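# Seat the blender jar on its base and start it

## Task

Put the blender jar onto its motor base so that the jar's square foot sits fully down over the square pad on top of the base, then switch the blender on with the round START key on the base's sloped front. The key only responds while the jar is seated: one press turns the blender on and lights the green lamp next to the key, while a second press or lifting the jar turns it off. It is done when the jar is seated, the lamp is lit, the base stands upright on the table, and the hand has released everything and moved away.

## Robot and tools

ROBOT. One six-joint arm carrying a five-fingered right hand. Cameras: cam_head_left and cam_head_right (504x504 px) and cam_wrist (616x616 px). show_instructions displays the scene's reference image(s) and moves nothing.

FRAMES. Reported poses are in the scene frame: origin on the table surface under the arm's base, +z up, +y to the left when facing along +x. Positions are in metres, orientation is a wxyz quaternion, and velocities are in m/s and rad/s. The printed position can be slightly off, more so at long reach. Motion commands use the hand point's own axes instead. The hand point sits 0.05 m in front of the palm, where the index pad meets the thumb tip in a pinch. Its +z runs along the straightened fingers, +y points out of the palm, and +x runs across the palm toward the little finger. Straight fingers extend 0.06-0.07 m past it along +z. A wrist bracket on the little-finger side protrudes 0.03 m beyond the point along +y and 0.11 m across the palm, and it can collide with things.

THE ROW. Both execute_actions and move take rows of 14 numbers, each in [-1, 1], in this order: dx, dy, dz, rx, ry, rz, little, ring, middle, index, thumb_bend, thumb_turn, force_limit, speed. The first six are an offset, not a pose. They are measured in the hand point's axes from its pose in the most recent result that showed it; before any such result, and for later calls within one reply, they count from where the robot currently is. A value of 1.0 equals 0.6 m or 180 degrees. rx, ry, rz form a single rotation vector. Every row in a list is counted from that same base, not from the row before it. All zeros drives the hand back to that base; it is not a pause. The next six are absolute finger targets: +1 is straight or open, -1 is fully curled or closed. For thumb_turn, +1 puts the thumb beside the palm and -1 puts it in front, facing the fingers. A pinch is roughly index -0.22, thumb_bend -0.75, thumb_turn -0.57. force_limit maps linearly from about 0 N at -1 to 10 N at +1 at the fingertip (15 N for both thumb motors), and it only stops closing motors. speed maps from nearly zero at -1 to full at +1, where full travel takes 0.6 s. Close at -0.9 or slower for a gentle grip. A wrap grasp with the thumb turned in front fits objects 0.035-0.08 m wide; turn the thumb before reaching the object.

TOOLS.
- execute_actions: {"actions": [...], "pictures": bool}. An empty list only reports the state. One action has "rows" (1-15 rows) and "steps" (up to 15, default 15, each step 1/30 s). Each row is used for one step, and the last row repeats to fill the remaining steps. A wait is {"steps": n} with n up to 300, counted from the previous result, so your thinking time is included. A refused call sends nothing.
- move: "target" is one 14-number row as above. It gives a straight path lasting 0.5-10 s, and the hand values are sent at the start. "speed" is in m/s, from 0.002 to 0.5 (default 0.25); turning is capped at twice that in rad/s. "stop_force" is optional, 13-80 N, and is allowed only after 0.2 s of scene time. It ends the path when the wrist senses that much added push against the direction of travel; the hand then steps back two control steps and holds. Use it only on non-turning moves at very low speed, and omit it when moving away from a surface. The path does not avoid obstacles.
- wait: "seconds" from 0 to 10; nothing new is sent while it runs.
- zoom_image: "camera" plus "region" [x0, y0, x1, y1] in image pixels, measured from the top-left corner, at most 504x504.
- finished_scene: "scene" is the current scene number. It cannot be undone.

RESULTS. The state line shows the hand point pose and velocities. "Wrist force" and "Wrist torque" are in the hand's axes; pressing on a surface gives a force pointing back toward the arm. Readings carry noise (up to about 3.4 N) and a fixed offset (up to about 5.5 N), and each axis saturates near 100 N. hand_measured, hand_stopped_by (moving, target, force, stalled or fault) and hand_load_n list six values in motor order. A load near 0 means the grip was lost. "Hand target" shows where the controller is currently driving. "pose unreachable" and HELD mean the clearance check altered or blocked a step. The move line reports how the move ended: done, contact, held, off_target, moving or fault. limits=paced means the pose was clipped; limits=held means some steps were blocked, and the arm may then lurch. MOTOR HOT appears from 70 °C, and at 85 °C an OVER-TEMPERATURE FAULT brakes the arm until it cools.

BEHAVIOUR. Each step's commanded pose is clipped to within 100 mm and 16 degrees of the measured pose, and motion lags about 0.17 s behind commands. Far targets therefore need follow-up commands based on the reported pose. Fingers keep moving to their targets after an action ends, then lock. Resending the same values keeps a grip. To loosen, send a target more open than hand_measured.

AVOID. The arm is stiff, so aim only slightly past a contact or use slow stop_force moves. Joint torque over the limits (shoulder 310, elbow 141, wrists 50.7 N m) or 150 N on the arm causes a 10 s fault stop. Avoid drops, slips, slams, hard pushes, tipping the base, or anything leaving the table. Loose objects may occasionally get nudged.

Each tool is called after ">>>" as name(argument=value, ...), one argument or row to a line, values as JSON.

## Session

>>> execute_actions(
  actions=[],
)

Scene clock: 0.00 s of 6600.00 s.
end_effector_position=(+1.0780, -0.2038, +0.1647) hand_measured=(+1.000, +1.000, +1.000, +1.000, +1.000, +1.000) hand_load_n=(+0.0, +0.0, +0.0, +0.0, +0.0, +0.0) hand_stopped_by=(target, target, target, target, target, target) hand_force_limit=0.00 hand_speed=-0.80 end_effector_quat_wxyz=(+0.026, +0.819, +0.572, -0.031) end_effector_velocity=(+0.000, -0.000, +0.002) end_effector_angular_velocity=(-0.000, -0.002, +0.000)
Joint positions: [-0.299 -0.323  0.331  1.562  1.656  0.059]
Joint velocities: [-0.    -0.001 -0.001 -0.    -0.    -0.   ]
Wrist force (N, on the end effector, along its own x y z axes, offset not removed): no reading
Wrist torque (N m, same axes, about the end effector's origin, offset not removed): no reading
Hand target: +1.078, -0.204, +0.165; +0.026, +0.819, +0.572, -0.031

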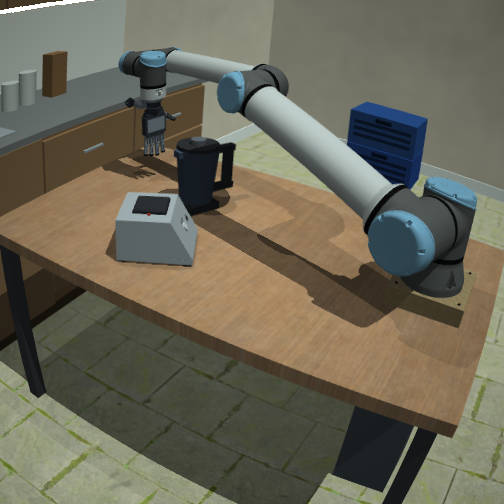

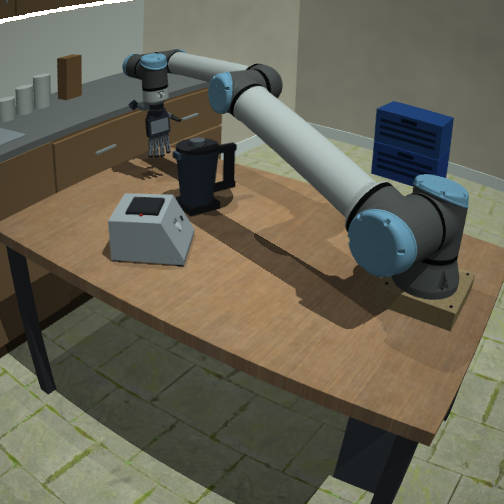

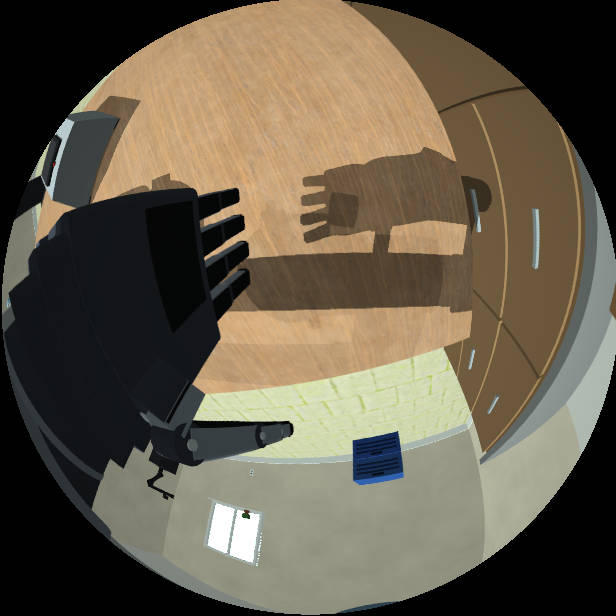

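>>> move(
  target=[0.19,-0.7,-0.66,0,0,-0.11,1,1,1,1,1,1,0,0],
  speed=0.3,
)

Scene clock: 6.30 s of 6600.00 s.
end_effector_position=(+0.7320, +0.0786, +0.5476) hand_measured=(+1.000, +1.000, +1.000, +1.000, +1.000, +1.000) hand_load_n=(+0.0, +0.0, +0.0, +0.0, +0.0, +0.0) hand_stopped_by=(target, target, target, target, target, target) hand_force_limit=0.00 hand_speed=0.00 end_effector_quat_wxyz=(+0.020, +0.709, +0.704, -0.035) end_effector_velocity=(-0.001, +0.001, +0.001) end_effector_angular_velocity=(-0.000, +0.000, +0.001)
Joint positions: [-0.066 -1.205  1.205  1.59   1.653 -0.053]
Joint velocities: [ 0.001 -0.002  0.001  0.001  0.     0.   ]
Wrist force (N, on the end effector, along its own x y z axes, offset not removed): [1.1 -2.4 -1.6]
Wrist torque (N m, same axes, about the end effector's origin, offset not removed): [-0.48 0.12 0.32]
Hand target: +0.732, +0.079, +0.548; +0.020, +0.709, +0.704, -0.035
Off the commanded pose: 0.001 m, 0 deg.
After step 90, 0.70 s passed at rest.
move: done

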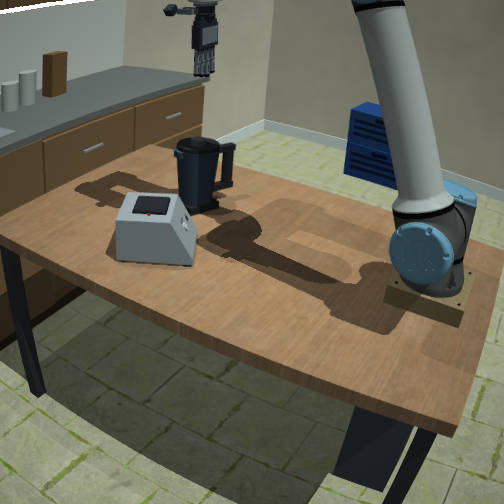

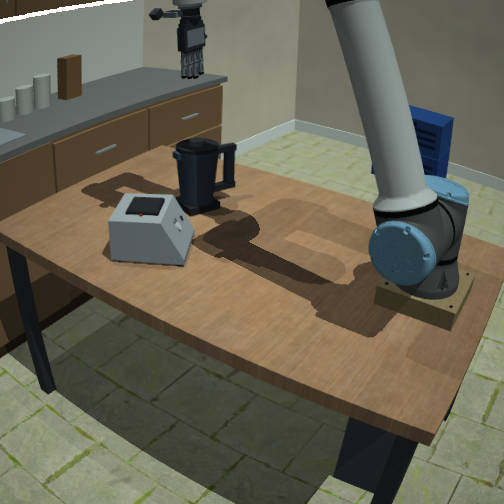

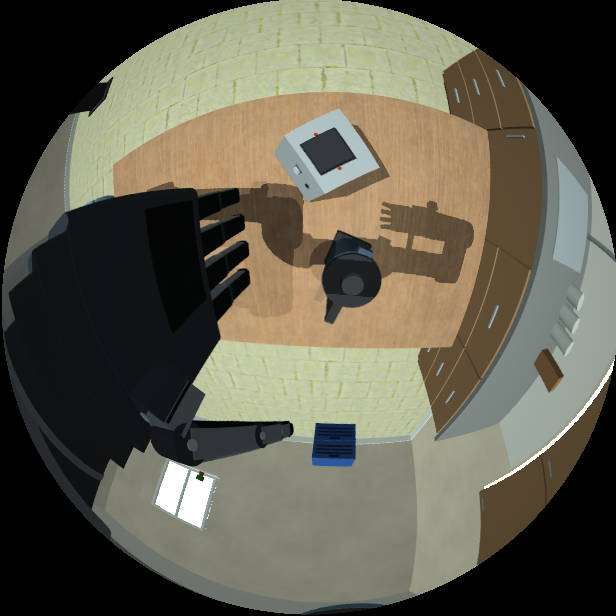

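>>> move(
  target=[-0.3,-0.27,0.72,-0.486,0.308,0.486,1,1,1,1,1,-1,0,0],
  speed=0.3,
)

Scene clock: 18.10 s of 6600.00 s.
end_effector_position=(+0.5593, -0.1335, +0.1353) hand_measured=(+1.000, +1.000, +1.000, +1.000, +1.000, -1.000) hand_load_n=(+0.0, +0.0, +0.0, +0.0, +0.0, +0.0) hand_stopped_by=(target, target, target, target, target, target) hand_force_limit=0.00 hand_speed=0.00 end_effector_quat_wxyz=(+0.185, +0.690, -0.128, +0.688) end_effector_velocity=(+0.000, -0.001, -0.001) end_effector_angular_velocity=(-0.002, -0.009, -0.006)
Joint positions: [-0.42  -1.317  2.631 -1.327  1.603  1.486]
Joint velocities: [ 0.003  0.01   0.    -0.019  0.009  0.002]
Wrist force (N, on the end effector, along its own x y z axes, offset not removed): [6.5 -3.5 -1.8]
Wrist torque (N m, same axes, about the end effector's origin, offset not removed): [-0.82 -0.93 0.77]
Hand target: +0.559, -0.134, +0.135; +0.185, +0.690, -0.128, +0.688
Off the commanded pose: 0.001 m, 0 deg.
After step 90, 4.30 s passed at rest.
move: done

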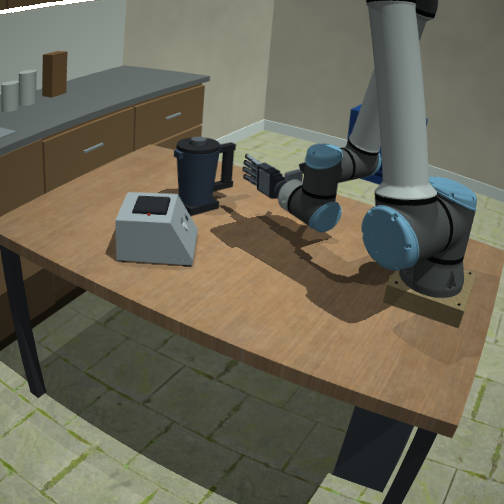

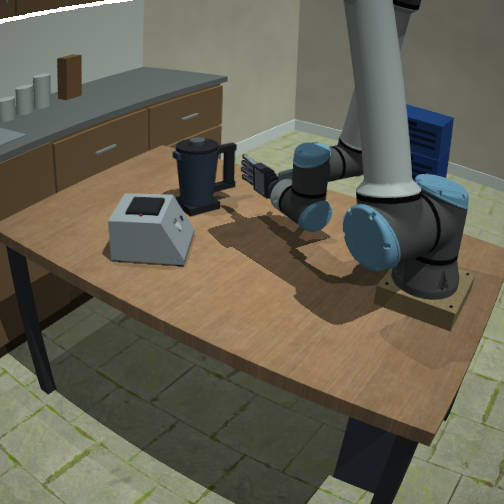

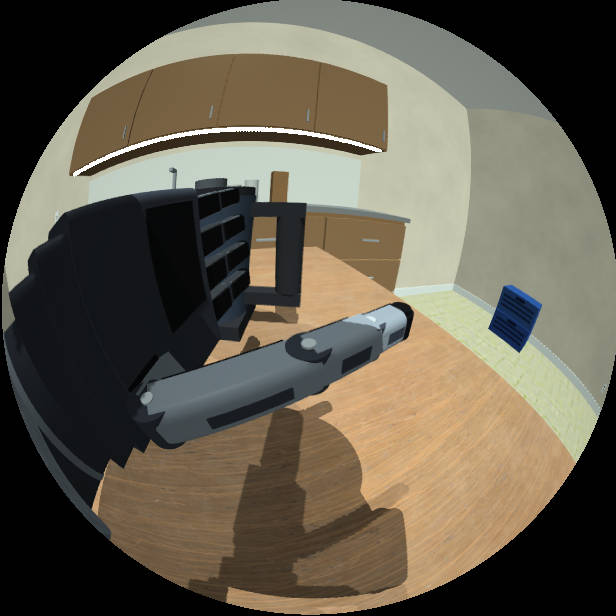

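>>> move(
  target=[-0.062,0,0.15,0,0,0.025,1,1,1,1,1,-1,0,0],
  speed=0.1,
)

Scene clock: 21.80 s of 6600.00 s.
end_effector_position=(+0.6394, -0.1752, +0.0995) hand_measured=(+1.000, +1.000, +1.000, +1.000, +1.000, -1.000) hand_load_n=(+0.0, +0.0, +0.0, +0.0, +0.0, +0.0) hand_stopped_by=(target, target, target, target, target, target) hand_force_limit=0.00 hand_speed=0.00 end_effector_quat_wxyz=(+0.158, +0.685, -0.155, +0.694) end_effector_velocity=(+0.002, -0.001, -0.001) end_effector_angular_velocity=(+0.002, -0.001, +0.001)
Joint positions: [-0.441 -1.164  2.482 -1.331  1.582  1.565]
Joint velocities: [-0.     0.003 -0.003  0.    -0.001  0.002]
Wrist force (N, on the end effector, along its own x y z axes, offset not removed): [5.5 -1.4 -5.3]
Wrist torque (N m, same axes, about the end effector's origin, offset not removed): [-0.12 -0.72 0.77]
Hand target: +0.640, -0.175, +0.099; +0.158, +0.685, -0.155, +0.694
Off the commanded pose: 0.000 m, 0 deg.
move: done

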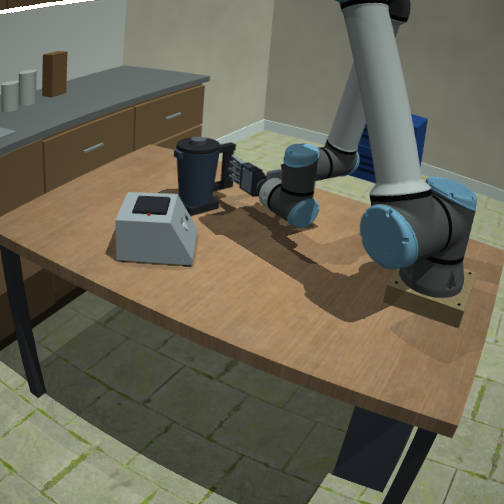

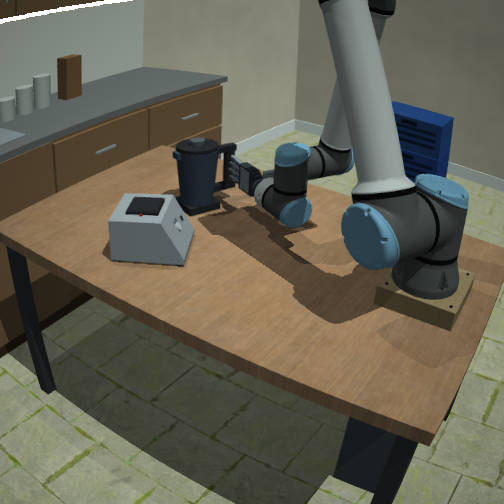

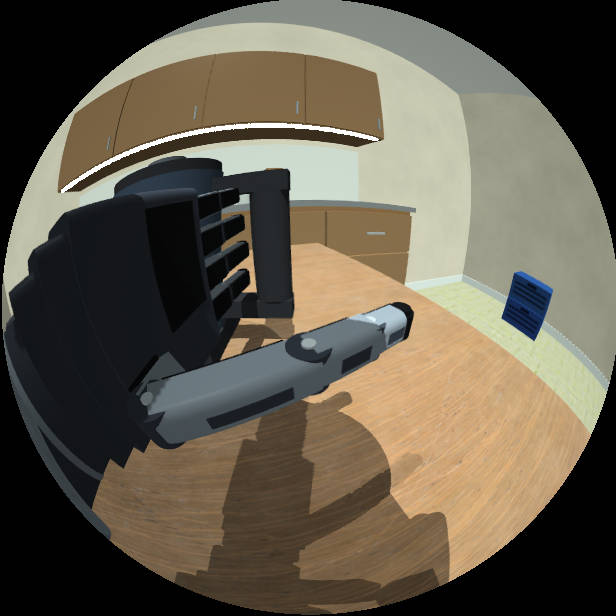

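>>> move(
  target=[-0.014,-0.016,0.02,0,0,0,1,1,1,1,1,-1,0,0],
  speed=0.05,
)

>>> move(
  target=[0,0,0.08,0,0,0,1,1,1,1,1,-1,0,0],
  speed=0.04,
  stop_force=13,
)

Scene clock: 29.60 s of 6600.00 s.
end_effector_position=(+0.6543, -0.1718, +0.0913) hand_measured=(+1.000, +1.000, +1.000, +1.000, +1.000, -1.000) hand_load_n=(+0.0, +0.0, +0.0, +0.0, +0.0, +0.0) hand_stopped_by=(target, target, target, target, target, target) hand_force_limit=0.00 hand_speed=0.00 end_effector_quat_wxyz=(+0.158, +0.685, -0.155, +0.694) end_effector_velocity=(+0.001, +0.001, -0.002) end_effector_angular_velocity=(+0.000, +0.001, +0.000)
Joint positions: [-0.418 -1.133  2.453 -1.334  1.605  1.564]
Joint velocities: [ 0.003  0.004 -0.002 -0.     0.002 -0.   ]
Wrist force (N, on the end effector, along its own x y z axes, offset not removed): [2.5 -0.8 0.1]
Wrist torque (N m, same axes, about the end effector's origin, offset not removed): [-0.26 -0.26 0.50]
Hand target: +0.654, -0.172, +0.091; +0.158, +0.685, -0.155, +0.694
Off the commanded pose: 0.000 m, 0 deg.
After step 90, 4.00 s passed at rest.
move: done

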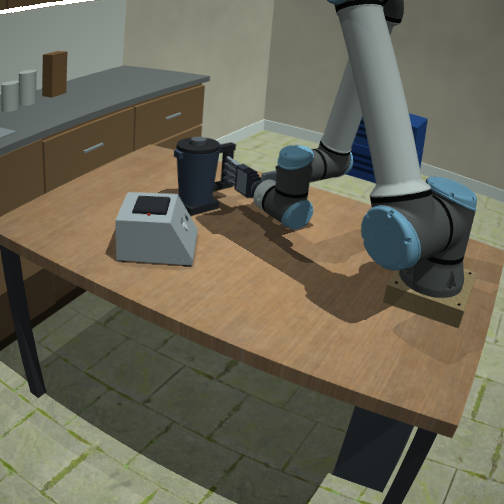

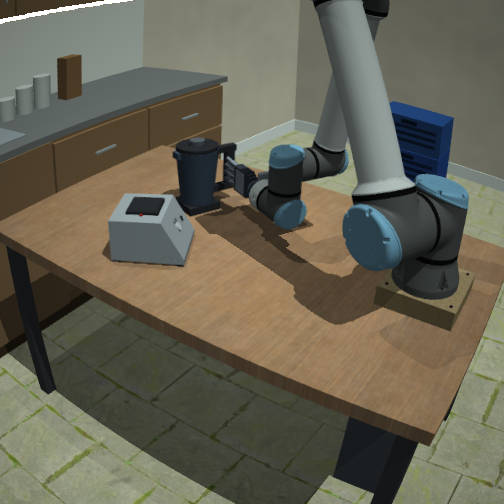

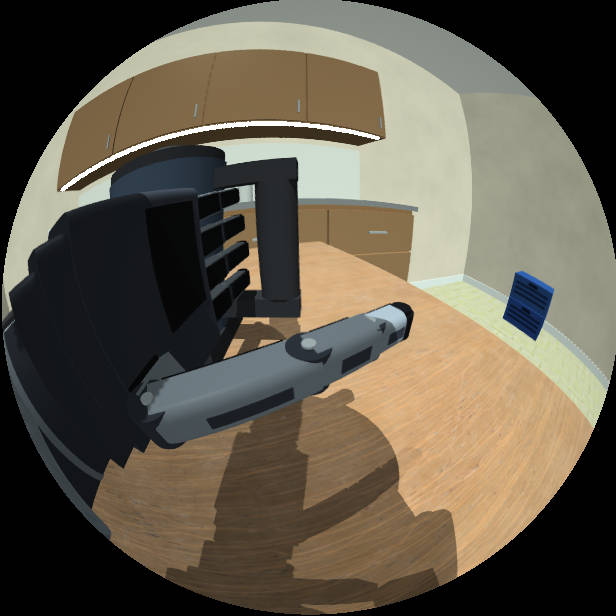

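Scene clock: 31.17 s of 6600.00 s.
end_effector_position=(+0.6974, -0.1925, +0.0919) hand_measured=(+1.000, +1.000, +1.000, +1.000, +1.000, -1.000) hand_load_n=(+0.0, +0.0, +0.0, +0.0, +0.0, +0.0) hand_stopped_by=(target, target, target, target, target, target) hand_force_limit=0.00 hand_speed=0.00 end_effector_quat_wxyz=(+0.158, +0.685, -0.155, +0.694) end_effector_velocity=(+0.002, -0.001, -0.000) end_effector_angular_velocity=(+0.000, +0.000, -0.000)
Joint positions: [-0.422 -1.102  2.367 -1.278  1.601  1.564]
Joint velocities: [-0.     0.002 -0.004  0.002  0.     0.   ]
Wrist force (N, on the end effector, along its own x y z axes, offset not removed): [-0.1 -3.3 1.8]
Wrist torque (N m, same axes, about the end effector's origin, offset not removed): [-0.78 0.05 0.47]
Hand target: +0.698, -0.193, +0.092; +0.158, +0.685, -0.155, +0.694
Off the commanded pose: 0.000 m, 0 deg.
move: done

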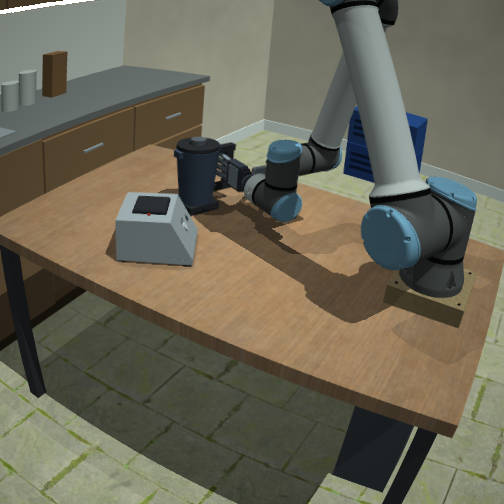

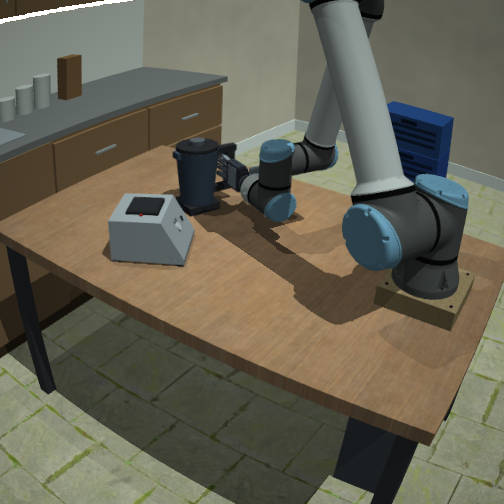

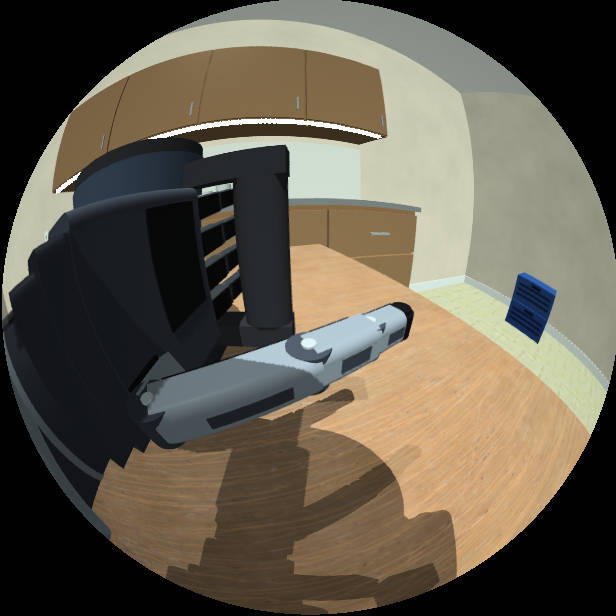

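>>> move(
  target=[0,0,0.075,0,0,0,1,1,1,1,1,-1,0,0],
  speed=0.03,
  stop_force=13,
)

>>> move(
  target=[0,0,0,0,0,0,-1,-1,-1,-1,-1,-1,1,-0.5],
)

>>> move(
  target=[0.33,0,0,0,0,0,-1,-1,-1,-1,-1,-1,1,-0.5],
  speed=0.1,
)

Scene clock: 35.83 s of 6600.00 s.
end_effector_position=(+0.7378, -0.2119, +0.0925) hand_measured=(+1.000, +1.000, +1.000, +1.000, +1.000, -1.000) hand_load_n=(+0.0, +0.0, +0.0, +0.0, +0.0, +0.0) hand_stopped_by=(target, target, target, target, target, target) hand_force_limit=0.00 hand_speed=0.00 end_effector_quat_wxyz=(+0.158, +0.685, -0.155, +0.694) end_effector_velocity=(+0.002, -0.001, +0.001) end_effector_angular_velocity=(-0.001, -0.002, -0.000)
Joint positions: [-0.424 -1.071  2.286 -1.228  1.598  1.564]
Joint velocities: [-0.     0.    -0.005  0.002  0.     0.   ]
Wrist force (N, on the end effector, along its own x y z axes, offset not removed): [0.1 -4.5 -2.8]
Wrist torque (N m, same axes, about the end effector's origin, offset not removed): [-0.53 0.16 0.26]
Hand target: +0.738, -0.212, +0.093; +0.158, +0.685, -0.155, +0.694
Off the commanded pose: 0.000 m, 0 deg.
move: done

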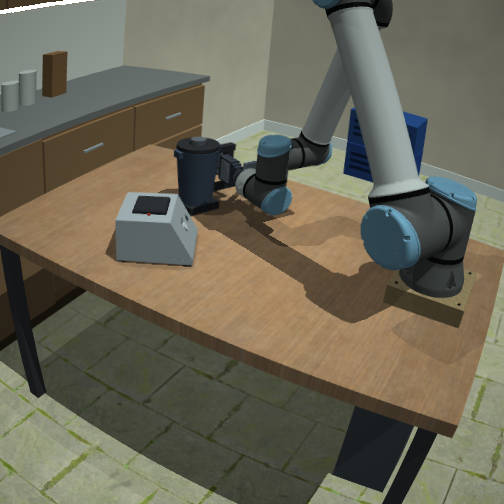

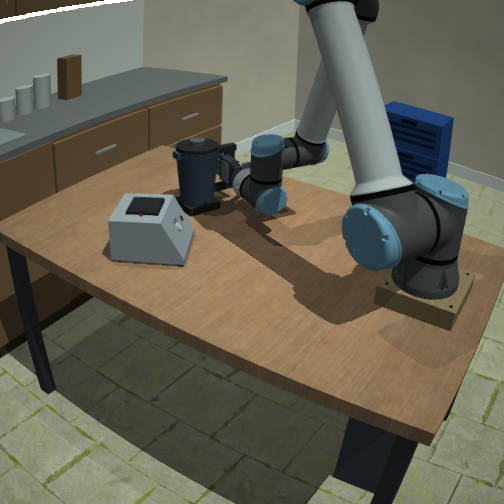

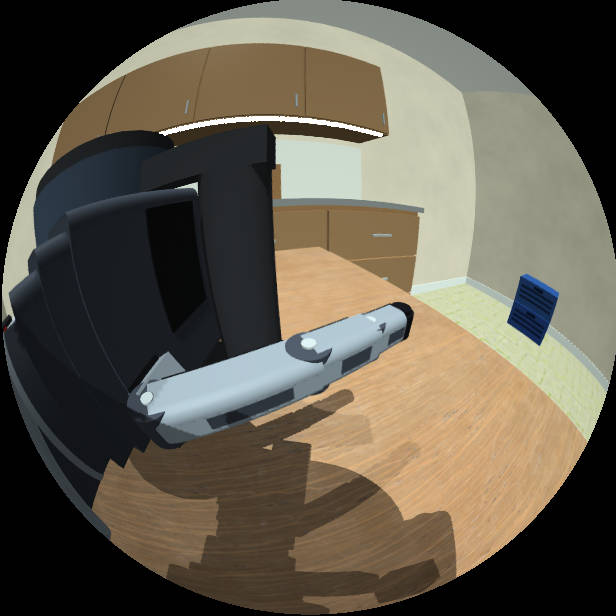

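Scene clock: 38.27 s of 6600.00 s.
end_effector_position=(+0.7378, -0.2119, +0.0925) hand_measured=(-0.800, -0.798, -0.590, -0.804, -0.042, -1.000) hand_load_n=(+9.5, +11.0, +11.0, +11.0, +15.5, +2.0) hand_stopped_by=(force, force, force, force, force, target) hand_force_limit=1.00 hand_speed=-0.50 end_effector_quat_wxyz=(+0.158, +0.685, -0.155, +0.694) end_effector_velocity=(+0.001, -0.000, +0.001) end_effector_angular_velocity=(-0.000, -0.001, +0.001)
Joint positions: [-0.424 -1.071  2.286 -1.228  1.598  1.564]
Joint velocities: [ 0.    -0.    -0.001  0.    -0.001  0.   ]
Wrist force (N, on the end effector, along its own x y z axes, offset not removed): [3.3 -1.5 -6.0]
Wrist torque (N m, same axes, about the end effector's origin, offset not removed): [0.10 -0.08 1.26]
Hand target: +0.738, -0.212, +0.093; +0.158, +0.685, -0.155, +0.694
Off the commanded pose: 0.000 m, 0 deg.
move: done

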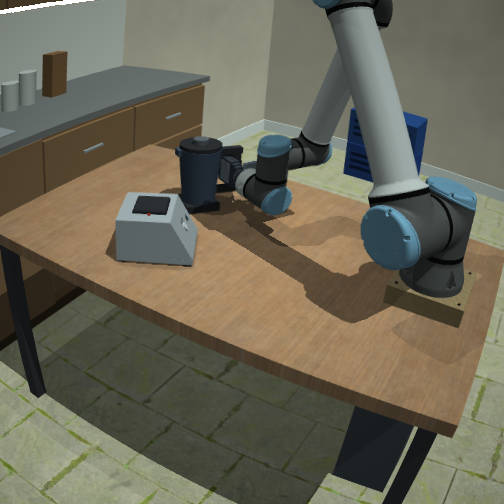

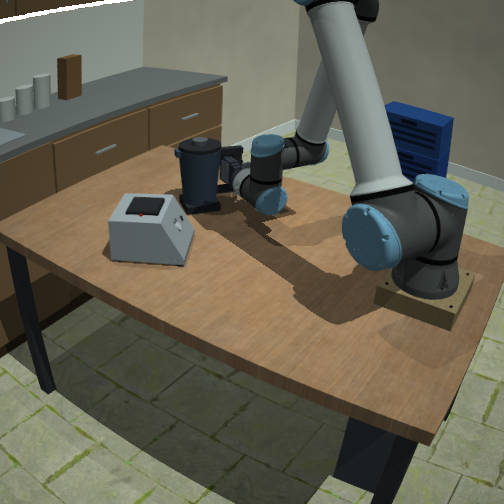

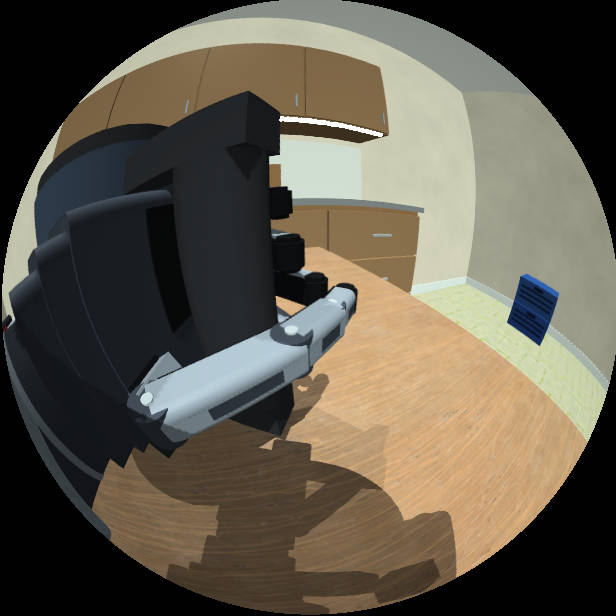

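Scene clock: 40.70 s of 6600.00 s.
end_effector_position=(+0.7356, -0.2105, +0.2903) hand_measured=(-0.800, -0.798, -0.590, -0.806, -0.042, -1.000) hand_load_n=(+0.0, +0.0, +10.5, +2.0, +15.5, +1.5) hand_stopped_by=(force, force, force, force, force, target) hand_force_limit=1.00 hand_speed=-0.50 end_effector_quat_wxyz=(+0.158, +0.685, -0.155, +0.694) end_effector_velocity=(-0.001, +0.000, +0.002) end_effector_angular_velocity=(-0.000, +0.001, +0.000)
Joint positions: [-0.422 -1.425  2.216 -0.804  1.601  1.564]
Joint velocities: [-0.    -0.004 -0.     0.005 -0.    -0.   ]
Wrist force (N, on the end effector, along its own x y z axes, offset not removed): [-5.6 1.2 0.9]
Wrist torque (N m, same axes, about the end effector's origin, offset not removed): [-0.01 -0.20 -0.63]
Hand target: +0.736, -0.210, +0.291; +0.158, +0.685, -0.155, +0.694
Off the commanded pose: 0.000 m, 0 deg.
move: done

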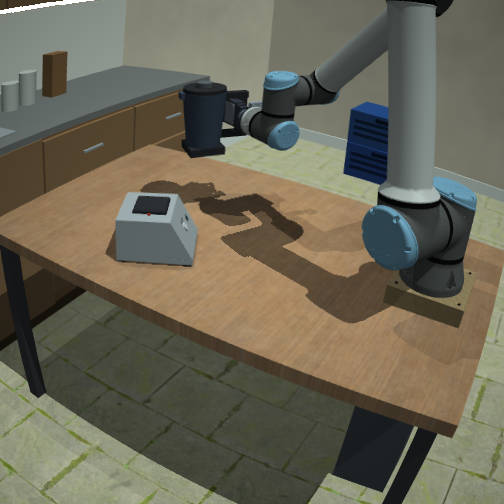

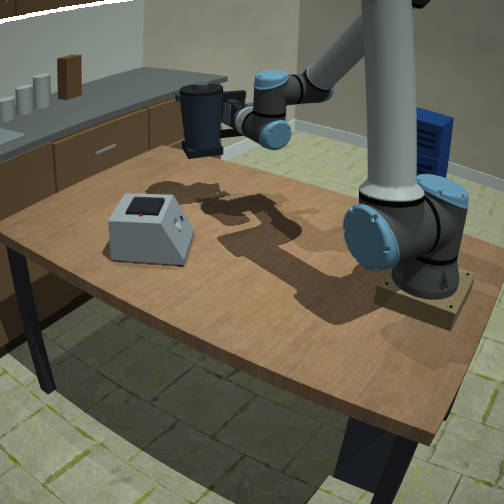

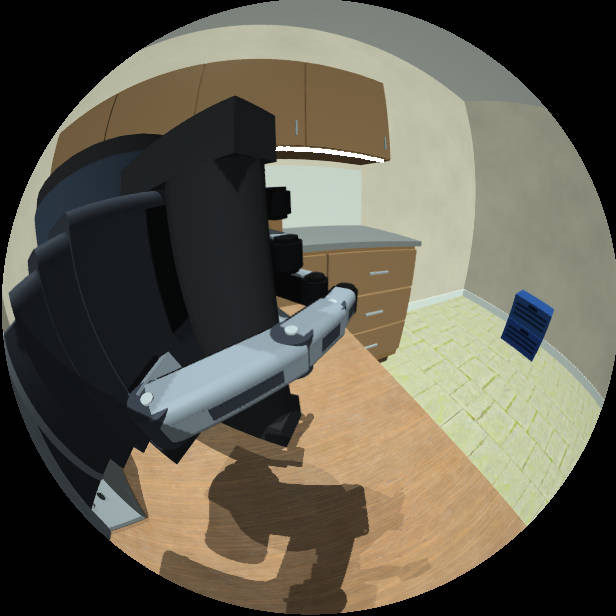

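>>> move(
  target=[0,0,0,0,0,0,-0.98,-0.98,-0.98,-0.98,-0.98,-1,1,-0.5],
)

>>> move(
  target=[-0.03,-0.6,-0.075,0.4,0,0,-0.98,-0.98,-0.98,-0.98,-0.98,-1,1,-0.5],
  speed=0.15,
)

>>> zoom_image(
  camera="cam_head_left",
  region=[70, 90, 250, 270],
)

>>> zoom_image(
  camera="cam_head_right",
  region=[70, 90, 250, 270],
)

Scene clock: 47.70 s of 6600.00 s.
end_effector_position=(+0.7356, -0.2105, +0.2904) hand_measured=(-0.888, -0.872, -0.590, -0.890, -0.042, -1.000) hand_load_n=(+10.0, +10.0, +10.0, +10.5, +16.0, +2.0) hand_stopped_by=(force, force, force, force, force, target) hand_force_limit=1.00 hand_speed=-0.50 end_effector_quat_wxyz=(+0.158, +0.685, -0.155, +0.694) end_effector_velocity=(+0.000, +0.000, -0.000) end_effector_angular_velocity=(-0.000, -0.000, +0.000)
Joint positions: [-0.422 -1.425  2.216 -0.804  1.601  1.564]
Joint velocities: [-0.  0.  0. -0. -0.  0.]
Wrist force (N, on the end effector, along its own x y z axes, offset not removed): [-2.7 -4.5 -0.2]
Wrist torque (N m, same axes, about the end effector's origin, offset not removed): [-0.69 -0.49 -0.39]
Hand target: +0.736, -0.210, +0.290; +0.158, +0.685, -0.155, +0.694
Off the commanded pose: 0.000 m, 0 deg.
After step 90, 3.30 s passed at rest.
move: done

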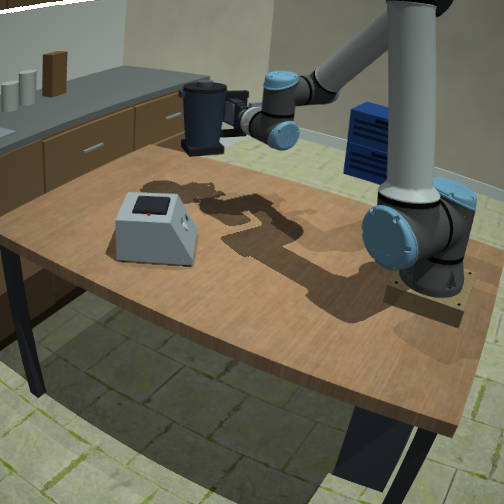

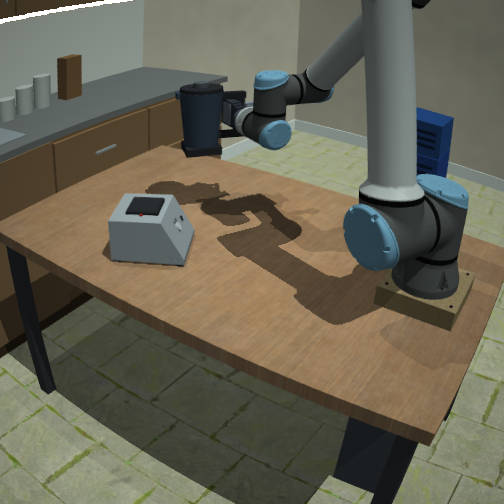

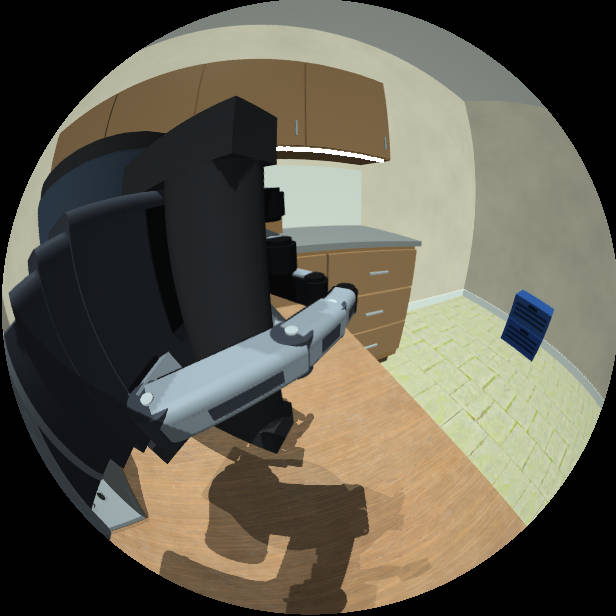

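Scene clock: 52.37 s of 6600.00 s.
end_effector_position=(+0.8505, +0.1334, +0.2711) hand_measured=(-0.888, -0.872, -0.590, -0.890, -0.042, -1.000) hand_load_n=(+10.0, +10.0, +10.0, +10.5, +16.0, +2.0) hand_stopped_by=(force, force, force, force, force, target) hand_force_limit=1.00 hand_speed=-0.50 end_effector_quat_wxyz=(-0.275, +0.647, +0.283, +0.653) end_effector_velocity=(+0.002, +0.001, -0.000) end_effector_angular_velocity=(-0.001, -0.000, +0.006)
Joint positions: [-0.317 -1.255  2.029 -0.771  0.449  1.553]
Joint velocities: [ 0.001  0.004 -0.005  0.002 -0.004 -0.001]
Wrist force (N, on the end effector, along its own x y z axes, offset not removed): [-3.8 -7.1 -0.6]
Wrist torque (N m, same axes, about the end effector's origin, offset not removed): [-0.83 -0.32 -0.49]
Hand target: +0.851, +0.134, +0.271; -0.275, +0.647, +0.283, +0.653
Off the commanded pose: 0.000 m, 0 deg.
move: done

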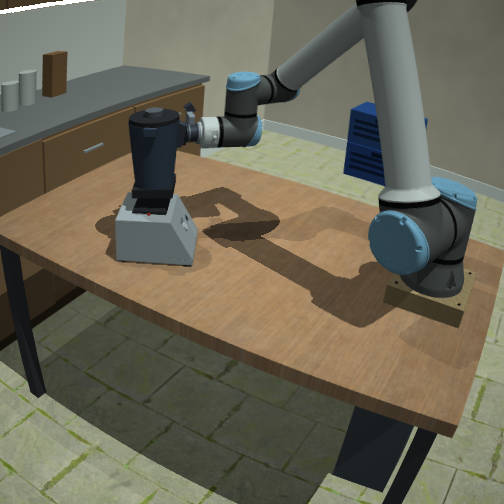

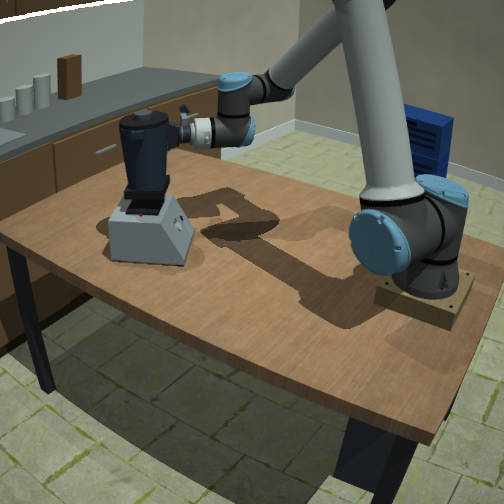

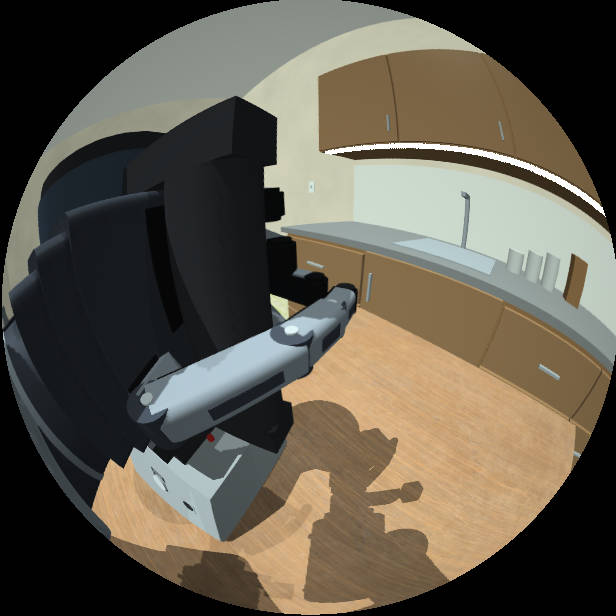

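Region (70, 90, 250, 270) of cam_head_left's 504x504 image, scaled by 2.800, with more detail than that image has.

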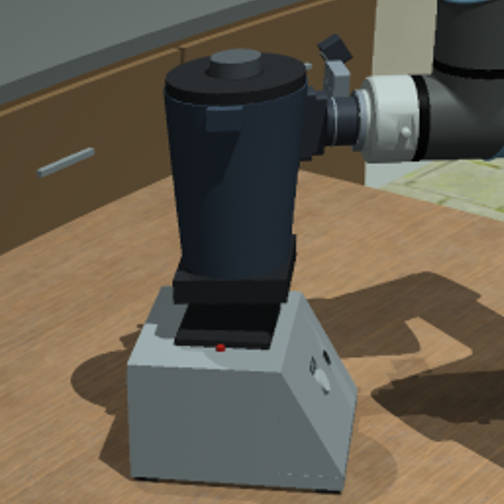

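Region (70, 90, 250, 270) of cam_head_right's 504x504 image, scaled by 2.800, with more detail than that image has.

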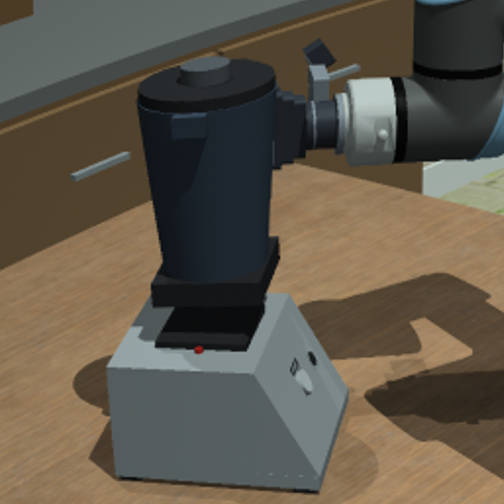

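>>> move(
  target=[-0.05,0,0,-0.033,0,0.028,-0.98,-0.98,-0.98,-0.98,-0.98,-1,1,-0.5],
  speed=0.05,
)

>>> zoom_image(
  camera="cam_head_left",
  region=[70, 90, 250, 270],
)

>>> zoom_image(
  camera="cam_head_right",
  region=[70, 90, 250, 270],
)

Scene clock: 58.73 s of 6600.00 s.
end_effector_position=(+0.8509, +0.1332, +0.2413) hand_measured=(-0.888, -0.872, -0.590, -0.890, -0.042, -1.000) hand_load_n=(+10.0, +10.0, +10.0, +10.5, +16.0, +2.0) hand_stopped_by=(force, force, force, force, force, target) hand_force_limit=1.00 hand_speed=-0.50 end_effector_quat_wxyz=(-0.269, +0.672, +0.220, +0.654) end_effector_velocity=(+0.001, -0.000, -0.001) end_effector_angular_velocity=(+0.004, +0.002, -0.007)
Joint positions: [-0.288 -1.239  2.066 -0.818  0.582  1.637]
Joint velocities: [ 0.002  0.001  0.001 -0.003  0.009  0.005]
Wrist force (N, on the end effector, along its own x y z axes, offset not removed): [-5.5 -1.5 -2.1]
Wrist torque (N m, same axes, about the end effector's origin, offset not removed): [-0.43 -0.09 -0.51]
Hand target: +0.851, +0.133, +0.241; -0.269, +0.672, +0.220, +0.654
Off the commanded pose: 0.000 m, 0 deg.
After step 90, 1.70 s passed at rest.
move: done

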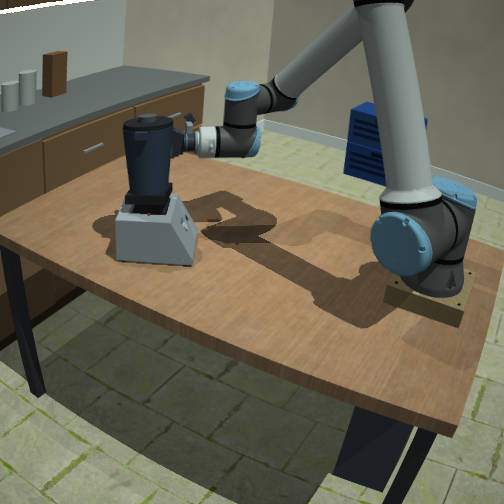

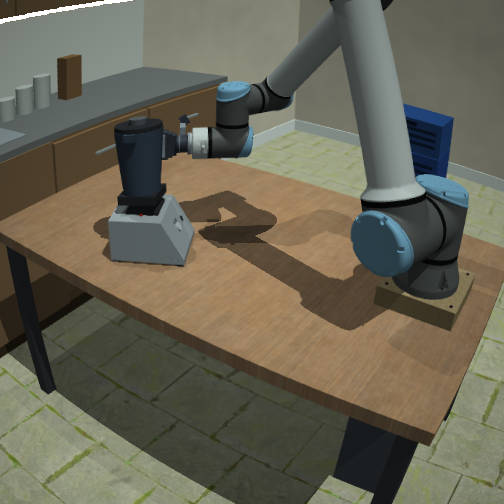

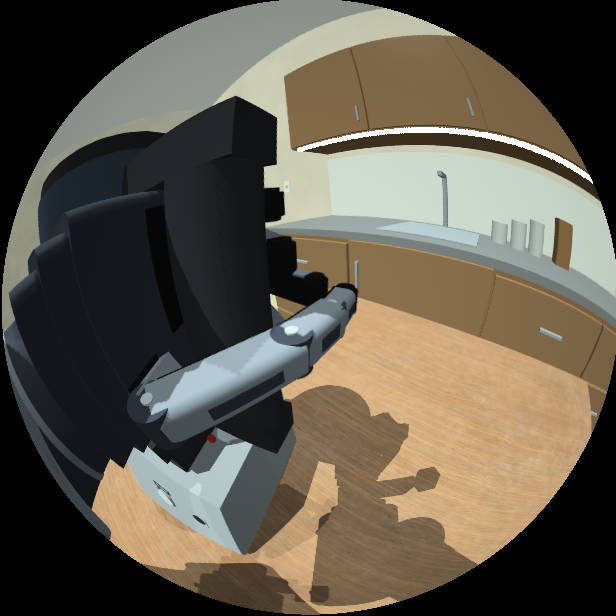

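Region (70, 90, 250, 270) of cam_head_left's 504x504 image, scaled by 2.800, with more detail than that image has.

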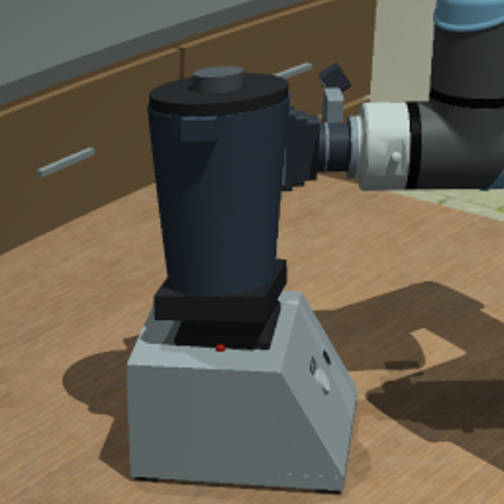

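Region (70, 90, 250, 270) of cam_head_right's 504x504 image, scaled by 2.800, with more detail than that image has.

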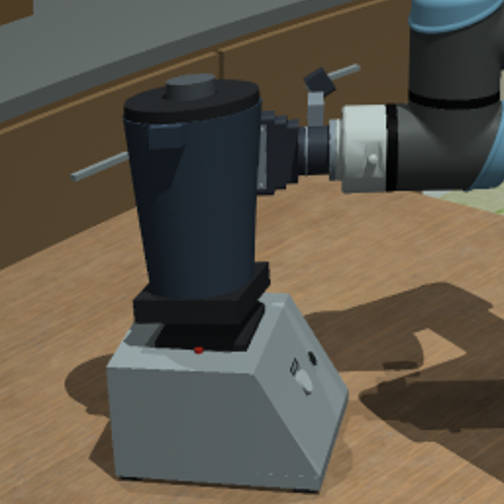

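>>> move(
  target=[-0.015,0.01,-0.013,0.017,0.017,0,-0.98,-0.98,-0.98,-0.98,-0.98,-1,1,-0.5],
  speed=0.03,
)

>>> zoom_image(
  camera="cam_head_left",
  region=[90, 150, 210, 270],
)

>>> zoom_image(
  camera="cam_head_right",
  region=[90, 150, 210, 270],
)

Scene clock: 64.30 s of 6600.00 s.
end_effector_position=(+0.8484, +0.1242, +0.2320) hand_measured=(-0.888, -0.872, -0.590, -0.890, -0.042, -1.000) hand_load_n=(+10.0, +10.0, +10.0, +10.5, +16.0, +2.0) hand_stopped_by=(force, force, force, force, force, target) hand_force_limit=1.00 hand_speed=-0.50 end_effector_quat_wxyz=(-0.292, +0.647, +0.230, +0.665) end_effector_velocity=(-0.001, -0.001, -0.002) end_effector_angular_velocity=(+0.007, -0.007, +0.007)
Joint positions: [-0.322 -1.217  2.098 -0.988  0.502  1.736]
Joint velocities: [-0.005  0.004  0.007 -0.033 -0.01   0.021]
Wrist force (N, on the end effector, along its own x y z axes, offset not removed): [-2.8 -1.0 3.6]
Wrist torque (N m, same axes, about the end effector's origin, offset not removed): [-0.68 -0.52 -0.36]
Hand target: +0.848, +0.124, +0.232; -0.293, +0.647, +0.230, +0.665
Off the commanded pose: 0.000 m, 0 deg.
After step 90, 1.07 s passed at rest.
move: done

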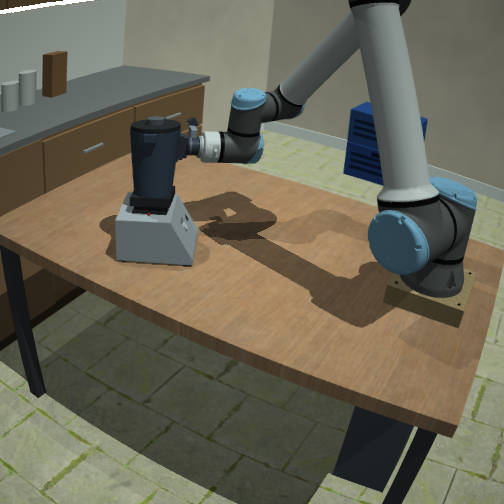

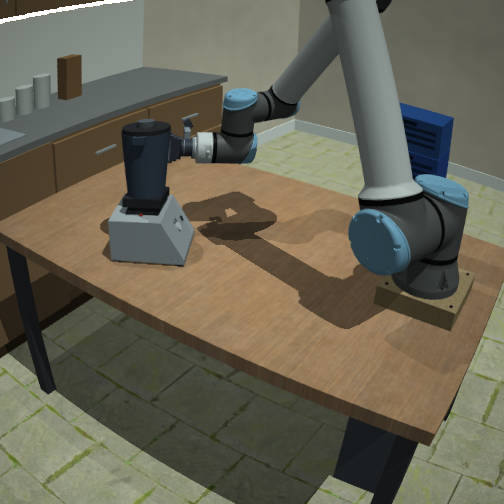

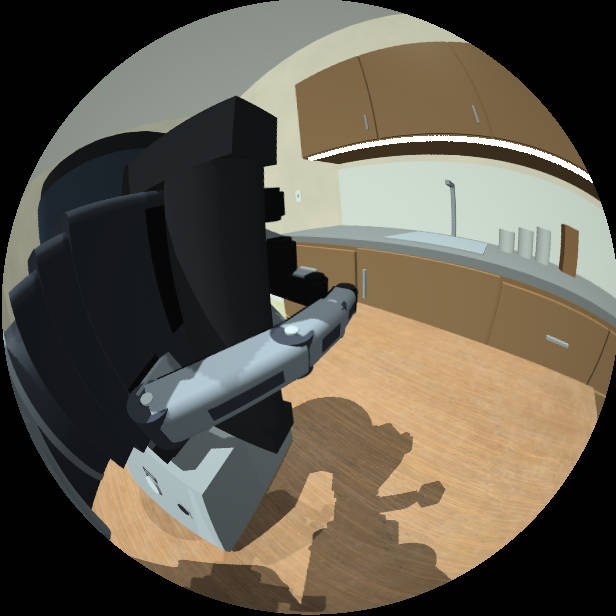

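Region (90, 150, 210, 270) of cam_head_left's 504x504 image, scaled by 4.200, with more detail than that image has.

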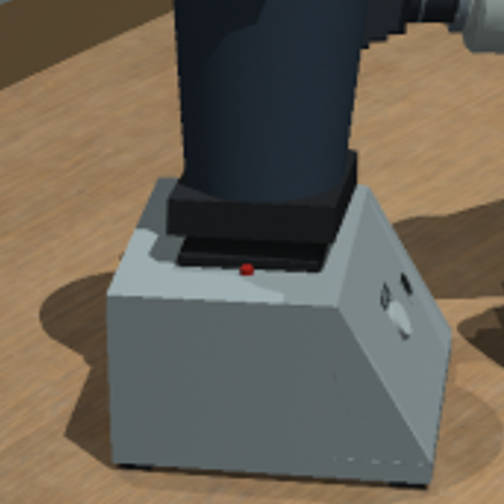

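Region (90, 150, 210, 270) of cam_head_right's 504x504 image, scaled by 4.200, with more detail than that image has.

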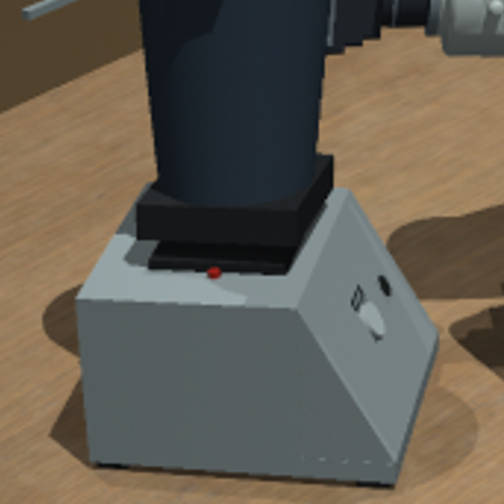

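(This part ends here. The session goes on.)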